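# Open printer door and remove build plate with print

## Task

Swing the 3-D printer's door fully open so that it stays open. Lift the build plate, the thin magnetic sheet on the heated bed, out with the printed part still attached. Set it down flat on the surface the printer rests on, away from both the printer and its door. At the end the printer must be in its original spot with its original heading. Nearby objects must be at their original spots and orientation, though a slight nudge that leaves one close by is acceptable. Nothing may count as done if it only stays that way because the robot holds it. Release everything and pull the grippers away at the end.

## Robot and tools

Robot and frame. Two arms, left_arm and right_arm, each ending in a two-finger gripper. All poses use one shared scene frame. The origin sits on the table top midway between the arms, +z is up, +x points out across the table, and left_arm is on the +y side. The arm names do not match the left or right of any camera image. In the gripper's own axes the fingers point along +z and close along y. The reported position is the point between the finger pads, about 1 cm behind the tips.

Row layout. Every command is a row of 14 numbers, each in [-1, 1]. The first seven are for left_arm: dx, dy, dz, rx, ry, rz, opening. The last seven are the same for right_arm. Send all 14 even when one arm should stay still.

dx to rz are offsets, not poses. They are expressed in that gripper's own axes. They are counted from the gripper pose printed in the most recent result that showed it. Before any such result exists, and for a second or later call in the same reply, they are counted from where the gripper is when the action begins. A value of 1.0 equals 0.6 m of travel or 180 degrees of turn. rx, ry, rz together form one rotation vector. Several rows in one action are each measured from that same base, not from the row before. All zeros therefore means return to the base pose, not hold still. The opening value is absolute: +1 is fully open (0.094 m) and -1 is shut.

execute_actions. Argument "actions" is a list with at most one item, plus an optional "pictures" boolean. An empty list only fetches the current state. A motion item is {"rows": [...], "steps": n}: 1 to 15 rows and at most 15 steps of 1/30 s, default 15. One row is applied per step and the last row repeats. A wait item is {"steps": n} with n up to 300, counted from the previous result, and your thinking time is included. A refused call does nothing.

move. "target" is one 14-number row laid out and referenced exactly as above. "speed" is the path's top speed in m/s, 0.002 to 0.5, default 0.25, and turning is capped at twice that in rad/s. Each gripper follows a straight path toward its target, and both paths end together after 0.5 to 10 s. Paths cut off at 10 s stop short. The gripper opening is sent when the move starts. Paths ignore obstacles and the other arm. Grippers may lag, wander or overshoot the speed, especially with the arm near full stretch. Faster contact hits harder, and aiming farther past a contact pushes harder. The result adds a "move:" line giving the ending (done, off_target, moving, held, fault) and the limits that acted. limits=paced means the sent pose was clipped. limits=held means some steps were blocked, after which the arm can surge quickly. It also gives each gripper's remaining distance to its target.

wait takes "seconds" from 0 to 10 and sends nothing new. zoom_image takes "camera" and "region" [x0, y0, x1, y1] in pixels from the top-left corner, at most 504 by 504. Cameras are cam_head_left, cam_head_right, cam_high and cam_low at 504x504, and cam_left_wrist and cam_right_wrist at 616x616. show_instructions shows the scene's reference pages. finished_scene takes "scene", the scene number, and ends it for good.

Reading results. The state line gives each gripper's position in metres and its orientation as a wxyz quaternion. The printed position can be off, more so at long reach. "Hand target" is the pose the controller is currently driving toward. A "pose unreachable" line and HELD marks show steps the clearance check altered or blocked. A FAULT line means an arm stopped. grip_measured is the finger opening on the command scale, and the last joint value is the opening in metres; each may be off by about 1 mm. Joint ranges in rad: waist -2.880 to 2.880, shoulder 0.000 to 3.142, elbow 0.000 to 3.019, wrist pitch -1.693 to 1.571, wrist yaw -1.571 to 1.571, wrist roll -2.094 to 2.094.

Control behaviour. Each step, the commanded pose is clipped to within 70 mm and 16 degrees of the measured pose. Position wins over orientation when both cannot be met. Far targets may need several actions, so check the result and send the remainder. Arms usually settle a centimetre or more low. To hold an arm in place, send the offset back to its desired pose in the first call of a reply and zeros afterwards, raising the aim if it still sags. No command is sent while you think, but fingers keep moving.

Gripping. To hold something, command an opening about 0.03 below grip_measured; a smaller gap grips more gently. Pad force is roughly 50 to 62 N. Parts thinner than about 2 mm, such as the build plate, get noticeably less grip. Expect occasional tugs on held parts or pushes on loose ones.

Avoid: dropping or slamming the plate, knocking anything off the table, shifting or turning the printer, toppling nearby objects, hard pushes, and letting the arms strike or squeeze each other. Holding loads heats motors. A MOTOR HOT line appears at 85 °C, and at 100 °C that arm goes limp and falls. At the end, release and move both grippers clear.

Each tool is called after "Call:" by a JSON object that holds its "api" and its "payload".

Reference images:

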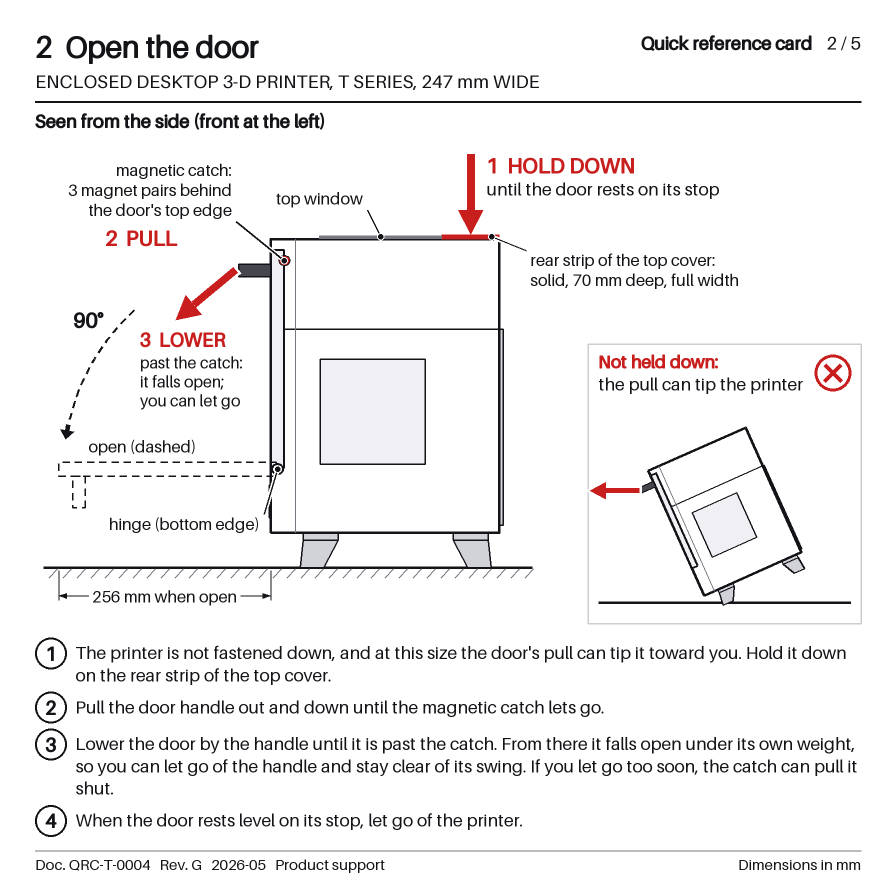

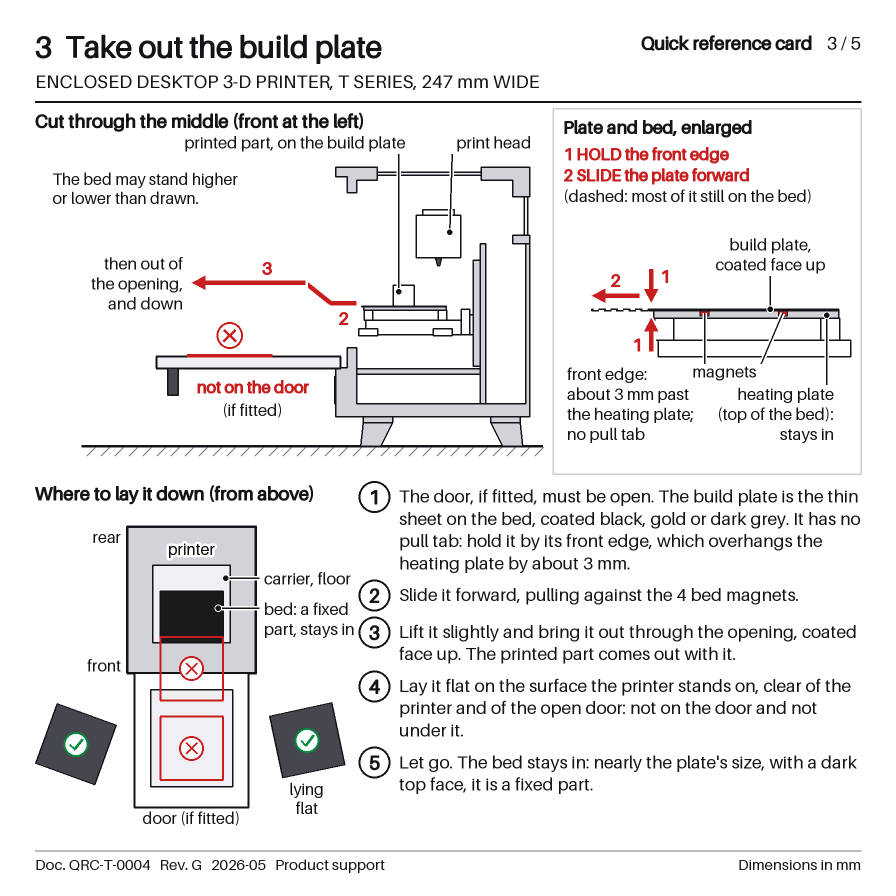

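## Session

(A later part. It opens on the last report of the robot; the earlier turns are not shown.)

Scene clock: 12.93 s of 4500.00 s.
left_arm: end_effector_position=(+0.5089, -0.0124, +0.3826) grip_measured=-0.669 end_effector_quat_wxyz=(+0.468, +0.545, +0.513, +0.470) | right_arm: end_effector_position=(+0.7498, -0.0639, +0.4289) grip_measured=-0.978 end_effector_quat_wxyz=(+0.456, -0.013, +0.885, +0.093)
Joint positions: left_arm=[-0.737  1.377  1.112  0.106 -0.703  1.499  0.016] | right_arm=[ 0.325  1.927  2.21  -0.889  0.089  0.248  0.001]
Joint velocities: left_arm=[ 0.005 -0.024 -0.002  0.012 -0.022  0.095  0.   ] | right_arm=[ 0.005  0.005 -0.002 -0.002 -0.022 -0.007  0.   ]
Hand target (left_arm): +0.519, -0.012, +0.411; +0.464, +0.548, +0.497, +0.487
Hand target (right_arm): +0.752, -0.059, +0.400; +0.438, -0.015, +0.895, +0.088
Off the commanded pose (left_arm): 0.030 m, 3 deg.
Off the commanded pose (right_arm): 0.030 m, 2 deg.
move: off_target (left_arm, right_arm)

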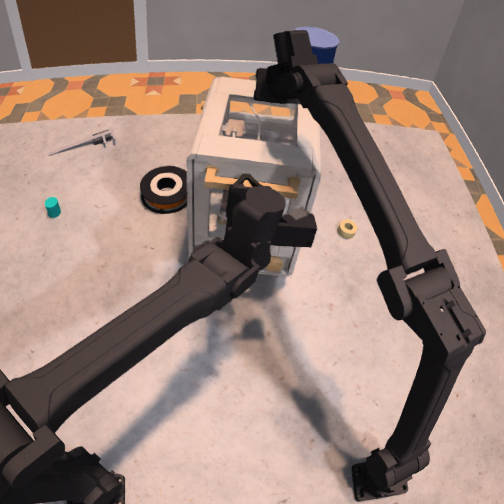

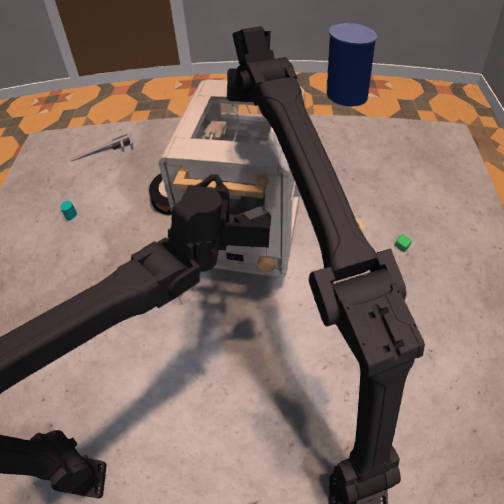

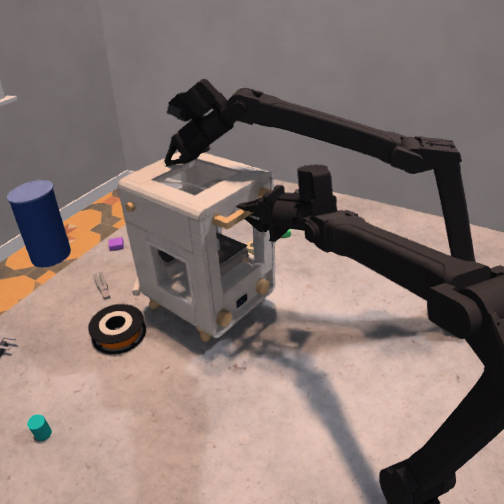

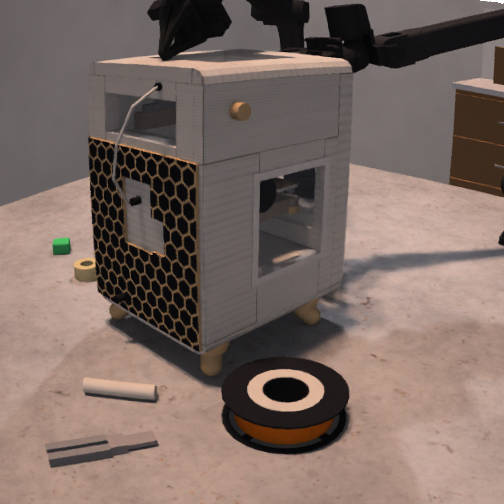

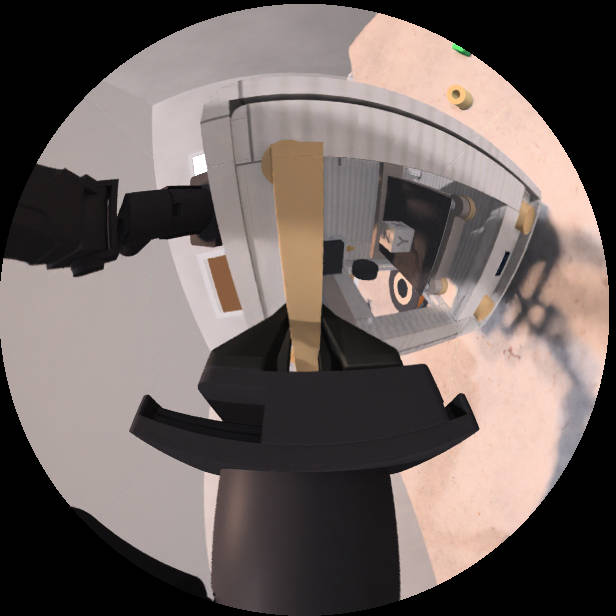

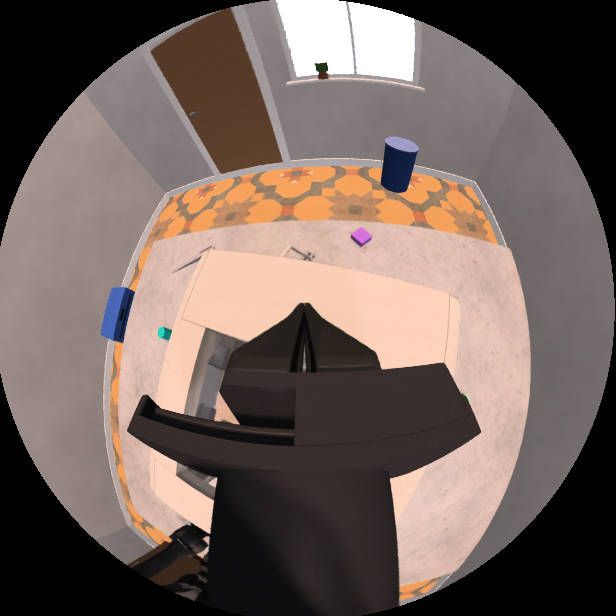

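Call:
{"api": "move", "payload": {"target": [0.015,-0.02,-0.14,-0.11,0,0,-1,0.04,0,0.03,0,0.03,0,-1], "speed": 0.05}}

Call:
{"api": "move", "payload": {"target": [0.015,-0.02,-0.14,-0.11,0,0,-1,0.04,0,0.03,0,0.02,0,-1], "speed": 0.06}}

Call:
{"api": "move", "payload": {"target": [0.015,-0.02,-0.14,-0.11,0,0,-1,0.04,0,0.03,0,0.02,0,-1], "speed": 0.06}}

Scene clock: 17.50 s of 4500.00 s.
left_arm: end_effector_position=(+0.4520, +0.0021, +0.3678) grip_measured=-0.686 end_effector_quat_wxyz=(+0.559, +0.448, +0.455, +0.529) | right_arm: end_effector_position=(+0.7290, -0.0602, +0.4549) grip_measured=-0.978 end_effector_quat_wxyz=(+0.453, -0.023, +0.885, +0.106)
Joint positions: left_arm=[-0.804  1.362  0.819  0.802 -0.767  1.716  0.015] | right_arm=[ 0.332  1.888  2.222 -0.939  0.063  0.248  0.001]
Joint velocities: left_arm=[ 0.005  0.005  0.027 -0.002 -0.066  0.007 -0.   ] | right_arm=[-0.005  0.005 -0.007  0.002  0.051 -0.022  0.001]
Hand target (left_arm): +0.427, +0.001, +0.381; +0.554, +0.457, +0.431, +0.547
Hand target (right_arm): +0.747, -0.060, +0.399; +0.414, -0.019, +0.905, +0.092
Off the commanded pose (left_arm): 0.031 m, 4 deg.
Off the commanded pose (right_arm): 0.060 m, 5 deg.
move: off_target (left_arm, right_arm)

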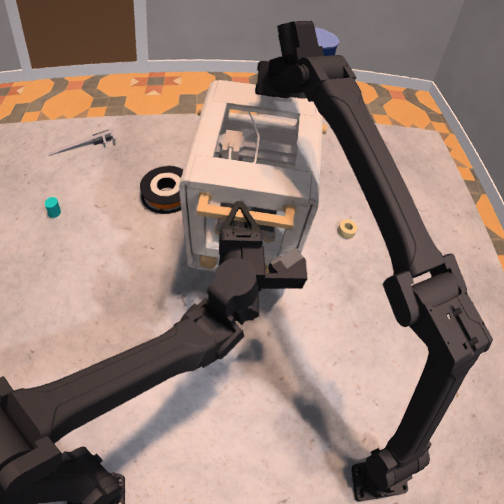

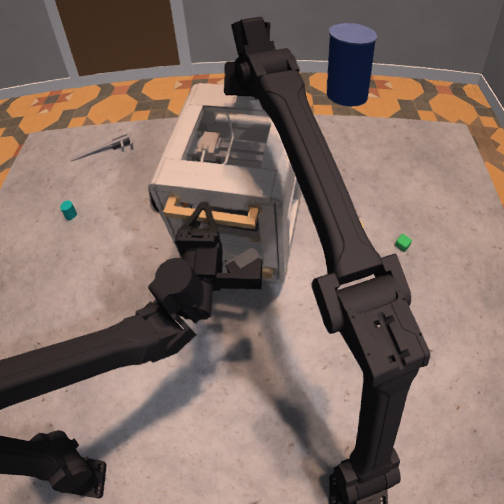

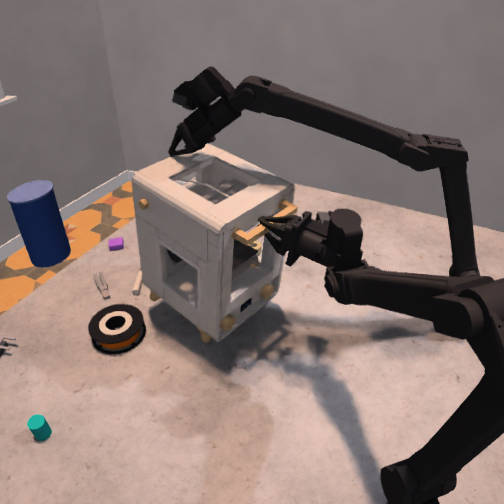

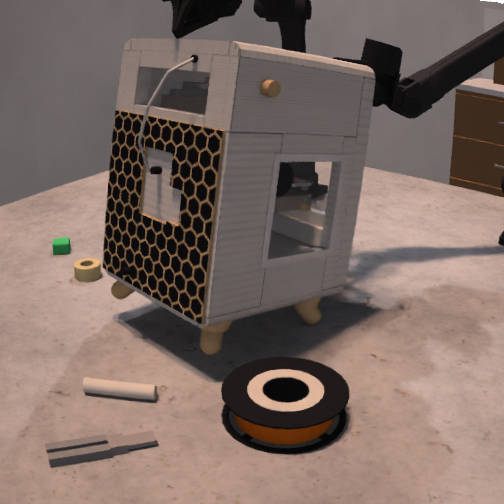

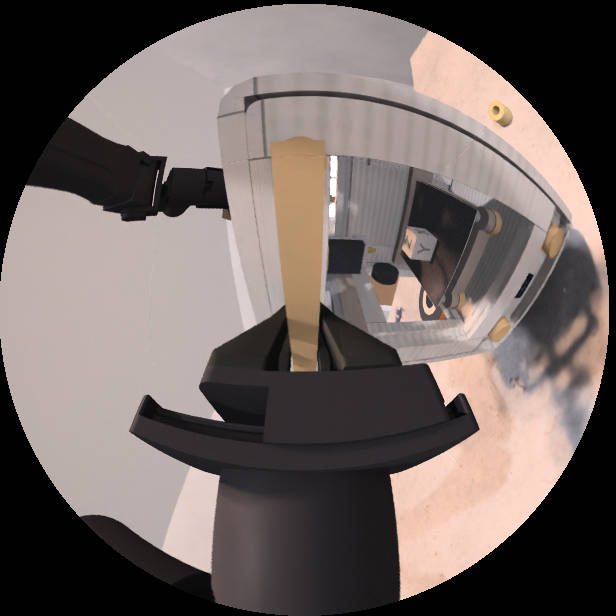

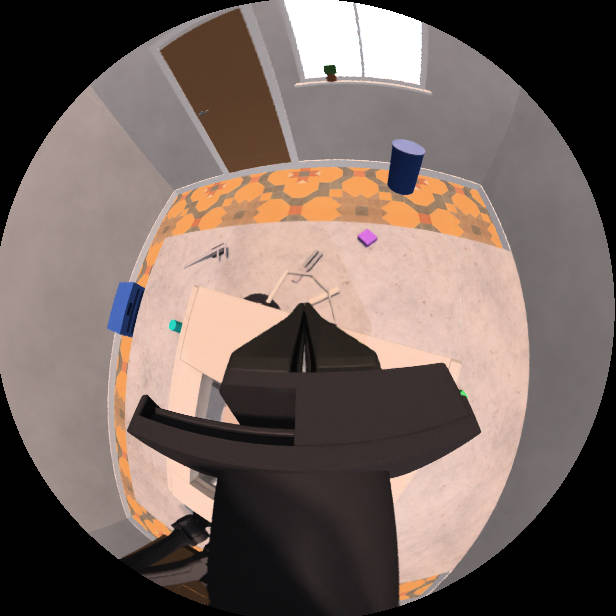

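Scene clock: 20.67 s of 4500.00 s.
left_arm: end_effector_position=(+0.3798, +0.0157, +0.3284) grip_measured=-0.688 end_effector_quat_wxyz=(+0.628, +0.362, +0.392, +0.567) | right_arm: end_effector_position=(+0.7251, -0.0598, +0.4498) grip_measured=-0.978 end_effector_quat_wxyz=(+0.444, -0.025, +0.889, +0.108)
Joint positions: left_arm=[-0.897  1.514  0.6    1.559 -0.774  1.965  0.015] | right_arm=[ 0.332  1.883  2.211 -0.951  0.053  0.248  0.001]
Joint velocities: left_arm=[ 0.005 -0.024 -0.002 -0.002  0.037 -0.007  0.001] | right_arm=[-0.005  0.015 -0.017 -0.002 -0.007 -0.11   0.   ]
Hand target (left_arm): +0.372, +0.014, +0.339; +0.623, +0.367, +0.370, +0.583
Hand target (right_arm): +0.729, -0.055, +0.425; +0.425, -0.026, +0.899, +0.105
Off the commanded pose (left_arm): 0.015 m, 6 deg.
Off the commanded pose (right_arm): 0.025 m, 2 deg.
joint sent to its limit (left arm) — the command would take joint 4 (wrist pitch) past its upper limit, so that joint was sent only as far as its limit.
move: off_target (left_arm, right_arm)

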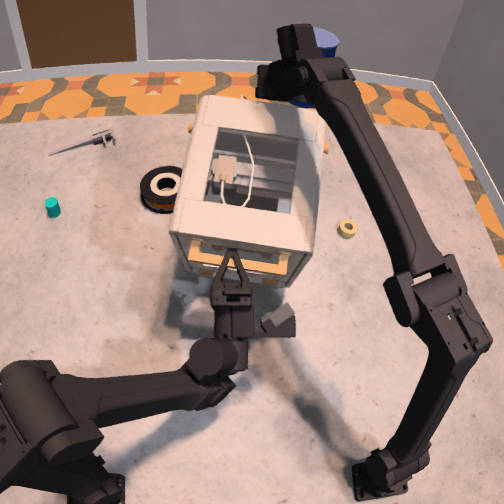

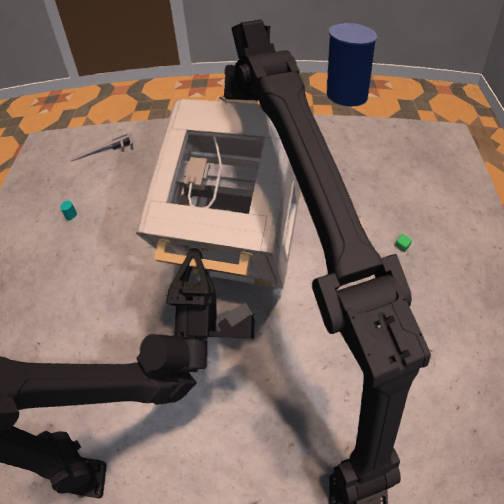

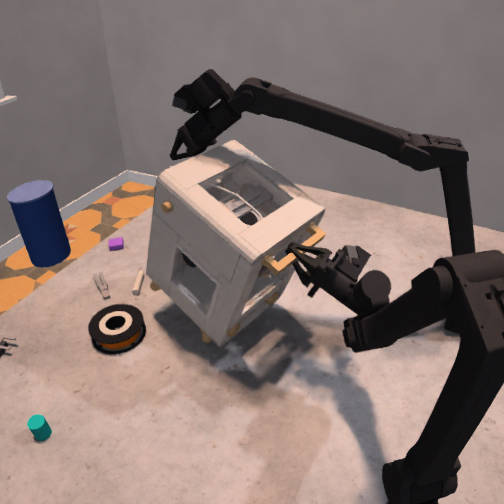

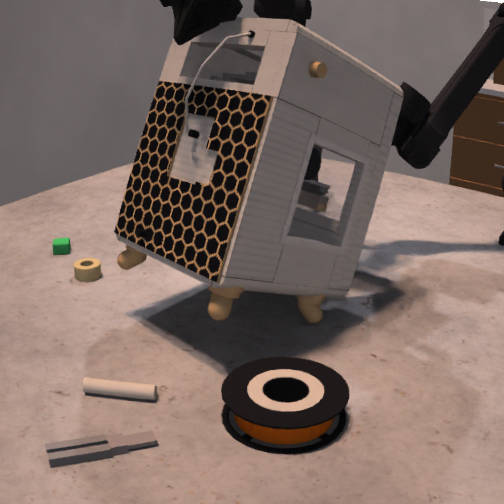

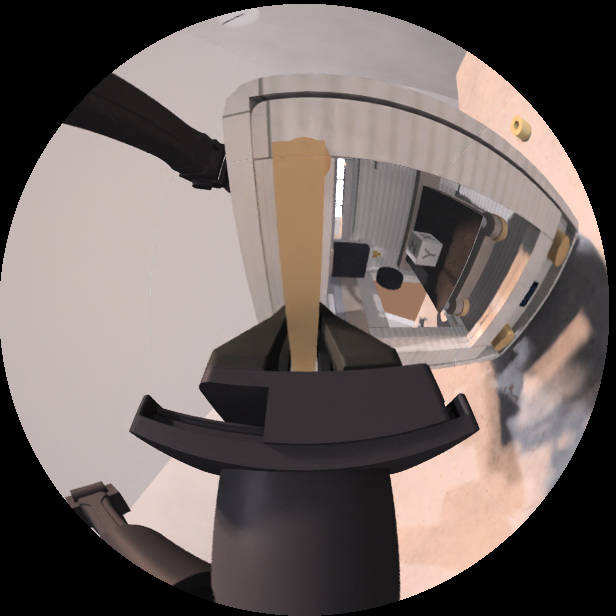

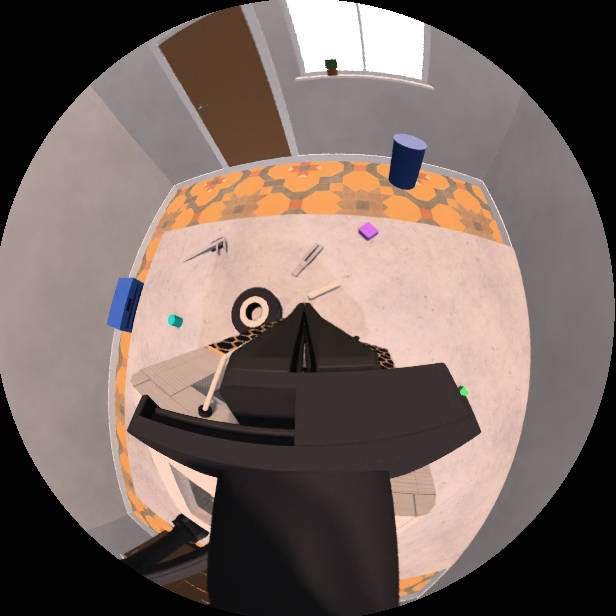

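Scene clock: 23.90 s of 4500.00 s.
left_arm: end_effector_position=(+0.3122, +0.0252, +0.2640) grip_measured=-0.647 end_effector_quat_wxyz=(+0.628, +0.441, +0.379, +0.518) | right_arm: end_effector_position=(+0.7229, -0.0589, +0.4399) grip_measured=-0.978 end_effector_quat_wxyz=(+0.432, -0.028, +0.895, +0.109)
Joint positions: left_arm=[-1.018  1.466  0.369  1.575 -0.787  1.901  0.017] | right_arm=[ 0.332  1.883  2.198 -0.962  0.044  0.248  0.001]
Joint velocities: left_arm=[ 0.005 -0.005  0.007  0.007 -0.022 -0.051  0.   ] | right_arm=[-0.005  0.005 -0.017 -0.002  0.007  0.022  0.001]
Hand target (left_arm): +0.310, +0.026, +0.281; +0.632, +0.429, +0.373, +0.527
Hand target (right_arm): +0.724, -0.055, +0.420; +0.416, -0.029, +0.903, +0.107
Off the commanded pose (left_arm): 0.017 m, 28 deg; orientation clipped at the last step of the last action.
Off the commanded pose (right_arm): 0.020 m, 2 deg.
joint sent to its limit (left arm) — the command would take joint 4 (wrist pitch) past its upper limit, so that joint was sent only as far as its limit.
move: off_target (left_arm, right_arm); limits=paced

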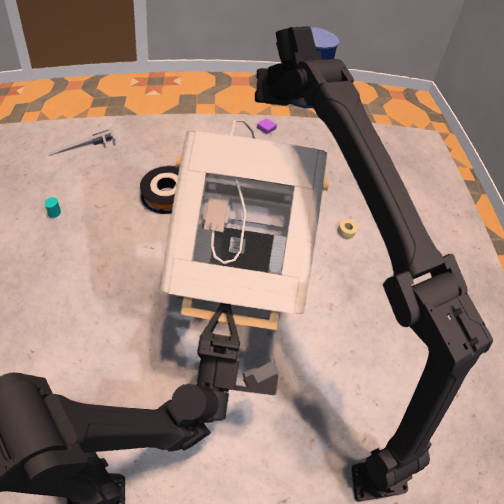

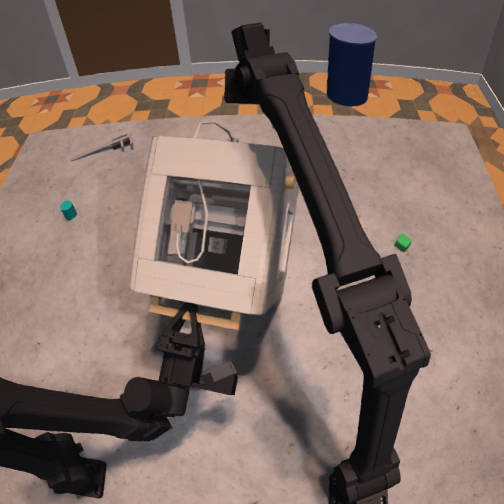

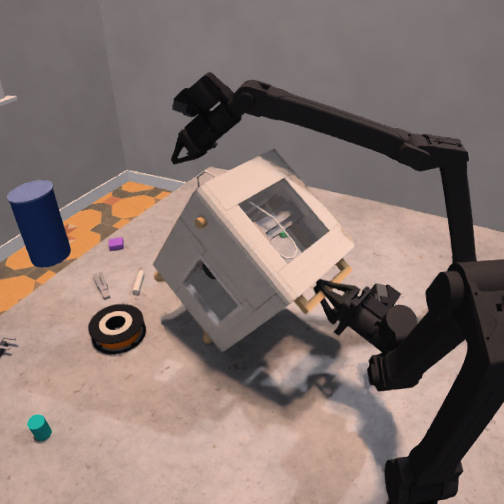

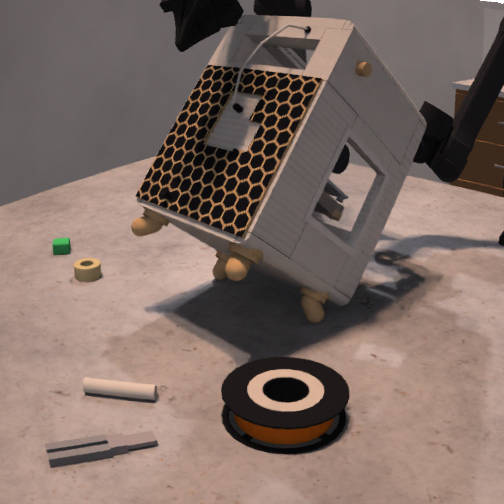

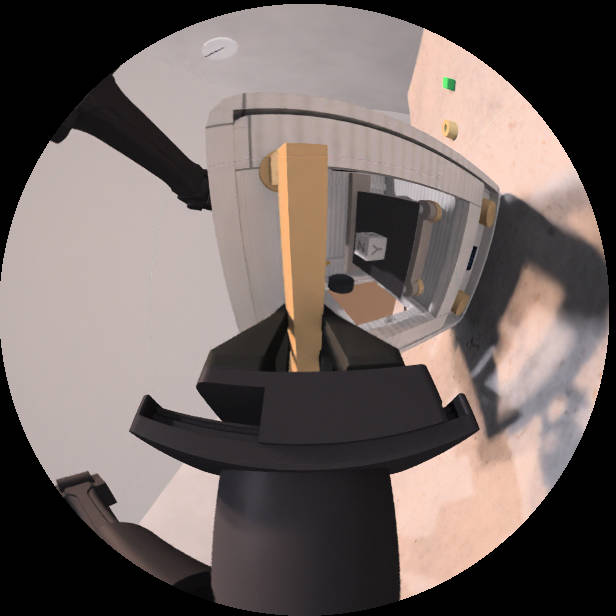

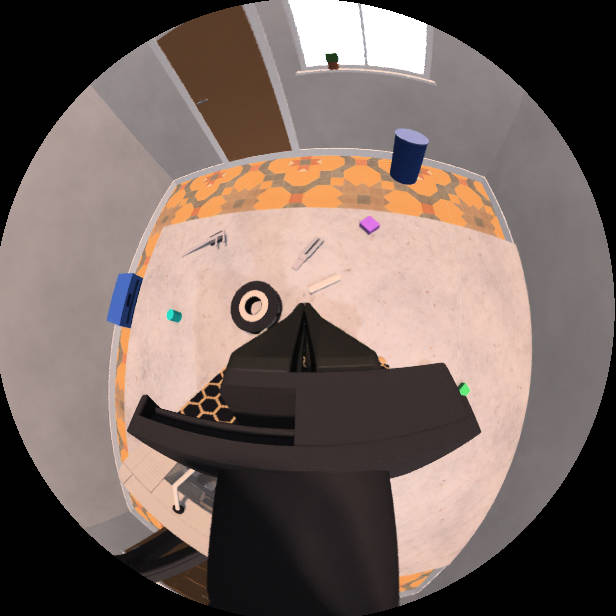

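Call:
{"api": "move", "payload": {"target": [-0.015,0.097,0.152,0,0,0,-1,-0.17,0,-0.13,0,0,0,-1], "speed": 0.06}}

Call:
{"api": "move", "payload": {"target": [-0.02,0.055,0.15,0.05,0,0,-1,-0.02,0,-0.02,0,0,0,-1], "speed": 0.06}}

Scene clock: 26.97 s of 4500.00 s.
left_arm: end_effector_position=(+0.3758, +0.0134, +0.3247) grip_measured=-0.675 end_effector_quat_wxyz=(+0.618, +0.450, +0.390, +0.513) | right_arm: end_effector_position=(+0.7253, -0.0747, +0.5403) grip_measured=-0.978 end_effector_quat_wxyz=(+0.452, -0.027, +0.884, +0.117)
Joint positions: left_arm=[-0.881  1.322  0.547  1.158 -0.68   1.798  0.015] | right_arm=[ 0.306  2.131  2.894 -1.363  0.019  0.236  0.001]
Joint velocities: left_arm=[-0.005  0.005  0.002 -0.022  0.007 -0.066  0.   ] | right_arm=[-0.015 -0.005  0.002 -0.012 -0.066 -0.051 -0.   ]
Hand target (left_arm): +0.376, +0.006, +0.350; +0.628, +0.440, +0.377, +0.519
Hand target (right_arm): +0.725, -0.082, +0.564; +0.478, -0.027, +0.869, +0.121
Off the commanded pose (left_arm): 0.025 m, 2 deg.
Off the commanded pose (right_arm): 0.027 m, 3 deg.
elbow stopped short (right arm): the move would have taken joint 3 (elbow) straighter than the controller allows; a more bent joint 3 avoids this.
move: off_target (left_arm, right_arm)

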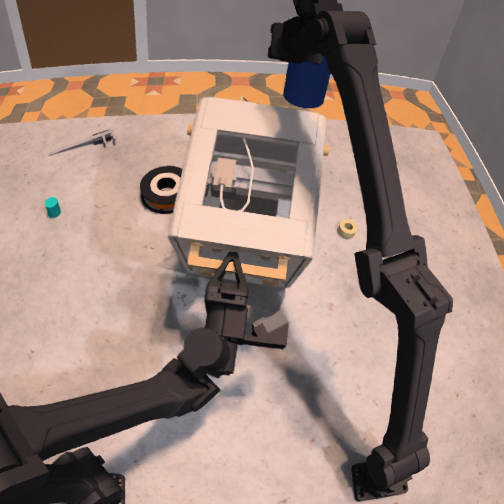

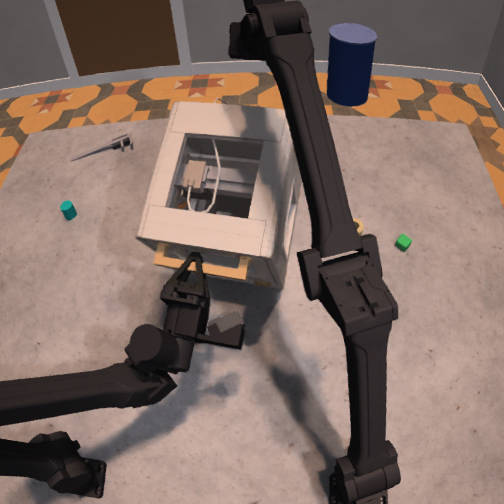

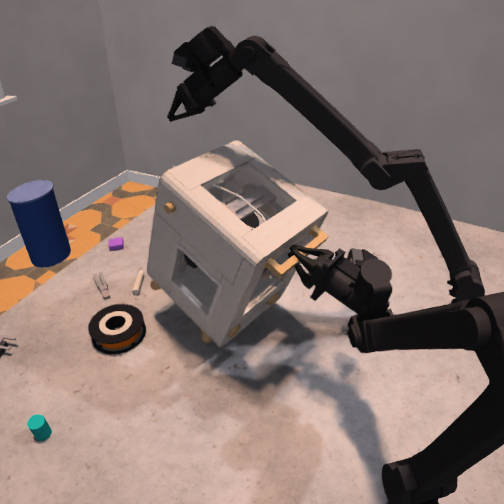

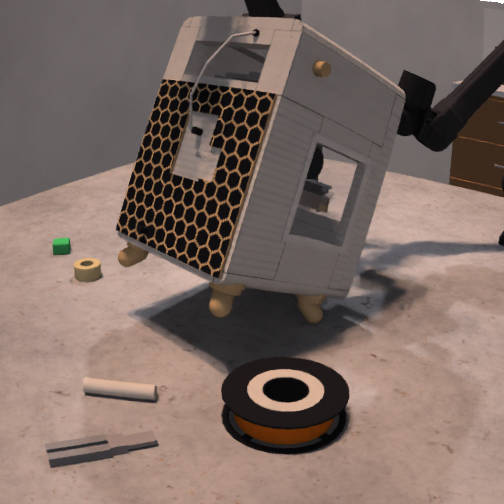

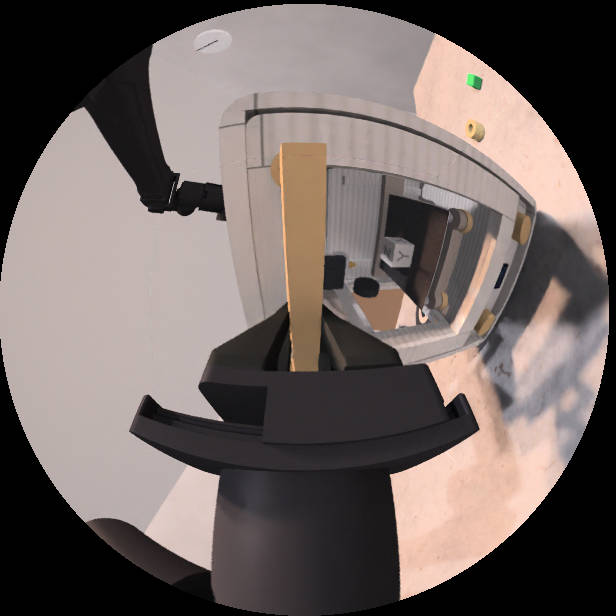

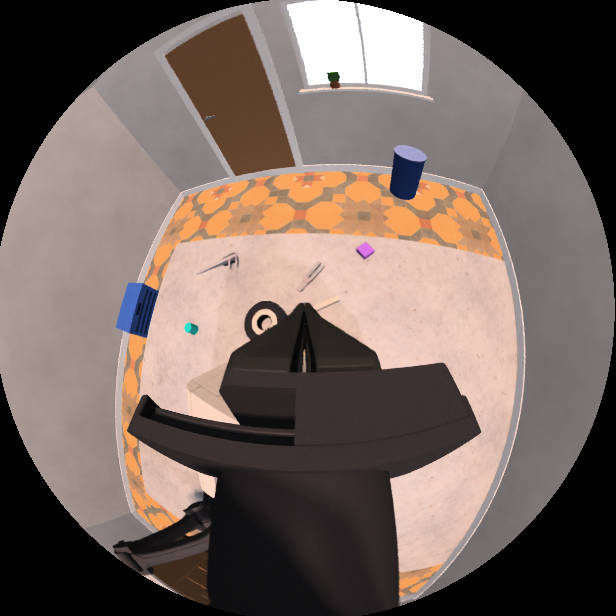

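Scene clock: 28.97 s of 4500.00 s.
left_arm: end_effector_position=(+0.4544, -0.0015, +0.3683) grip_measured=-0.688 end_effector_quat_wxyz=(+0.574, +0.496, +0.438, +0.483) | right_arm: end_effector_position=(+0.7231, -0.0753, +0.5371) grip_measured=-0.978 end_effector_quat_wxyz=(+0.445, -0.027, +0.888, +0.115)
Joint positions: left_arm=[-0.767  1.3    0.816  0.637 -0.613  1.636  0.015] | right_arm=[ 0.306  2.131  2.894 -1.379  0.018  0.236  0.001]
Joint velocities: left_arm=[-0.005 -0.015 -0.002  0.002 -0.022  0.037 -0.001] | right_arm=[ 0.015 -0.015 -0.007  0.002 -0.022 -0.11  -0.   ]
Hand target (left_arm): +0.449, -0.011, +0.383; +0.581, +0.497, +0.427, +0.483
Hand target (right_arm): +0.721, -0.079, +0.556; +0.464, -0.026, +0.877, +0.120
Off the commanded pose (left_arm): 0.017 m, 1 deg.
Off the commanded pose (right_arm): 0.020 m, 1 deg.
elbow stopped short (right arm): the move would have taken joint 3 (elbow) straighter than the controller allows; a more bent joint 3 avoids this.
move: off_target (left_arm, right_arm)

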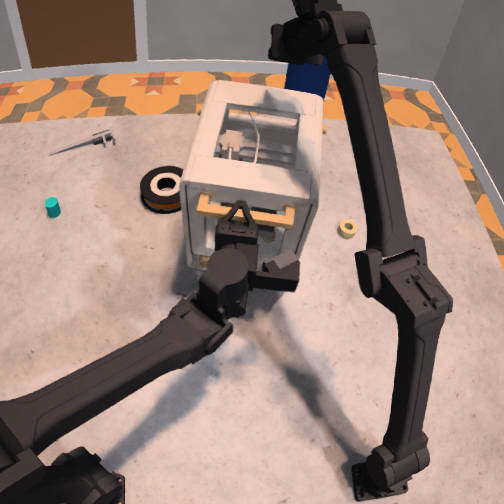

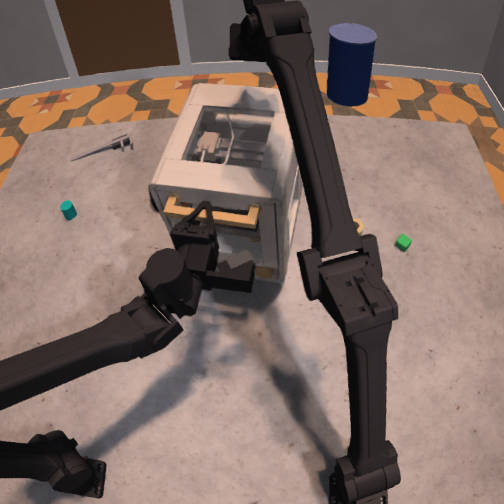

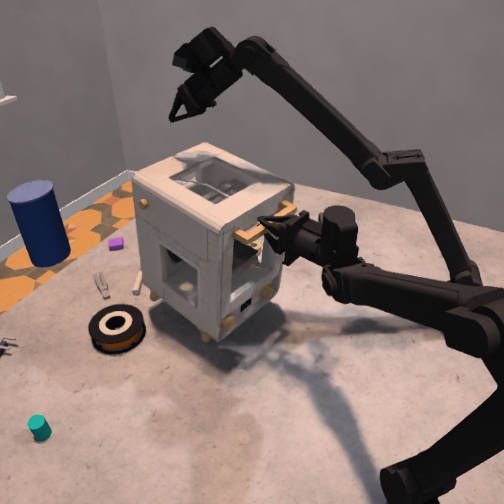

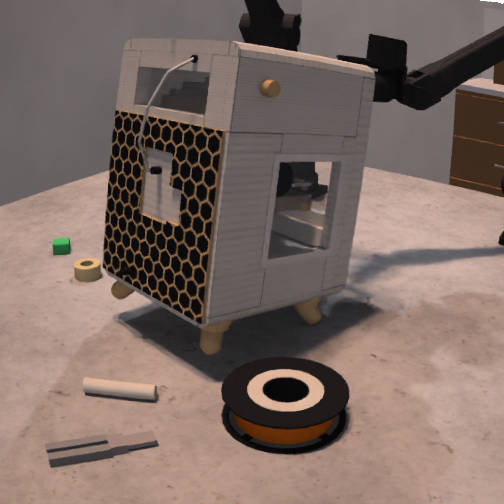

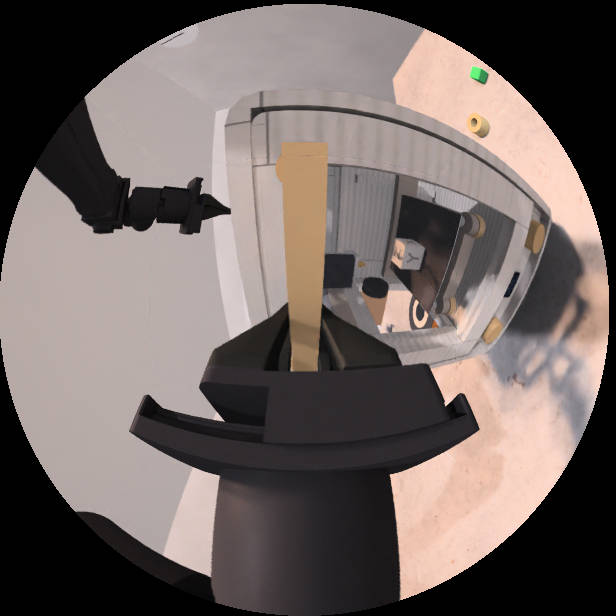

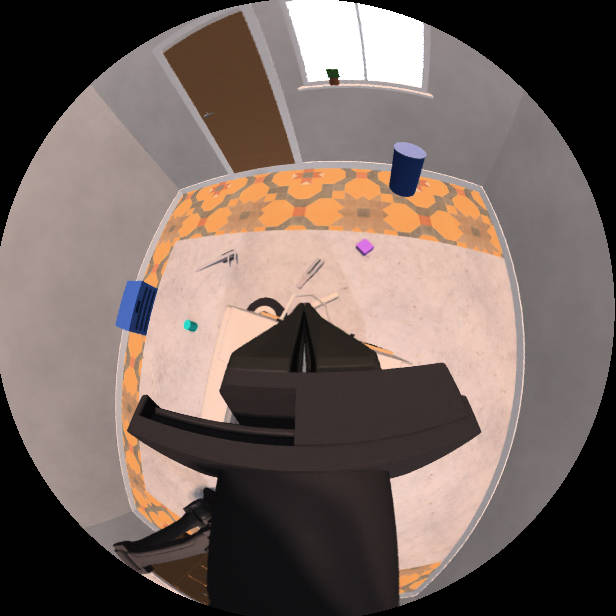

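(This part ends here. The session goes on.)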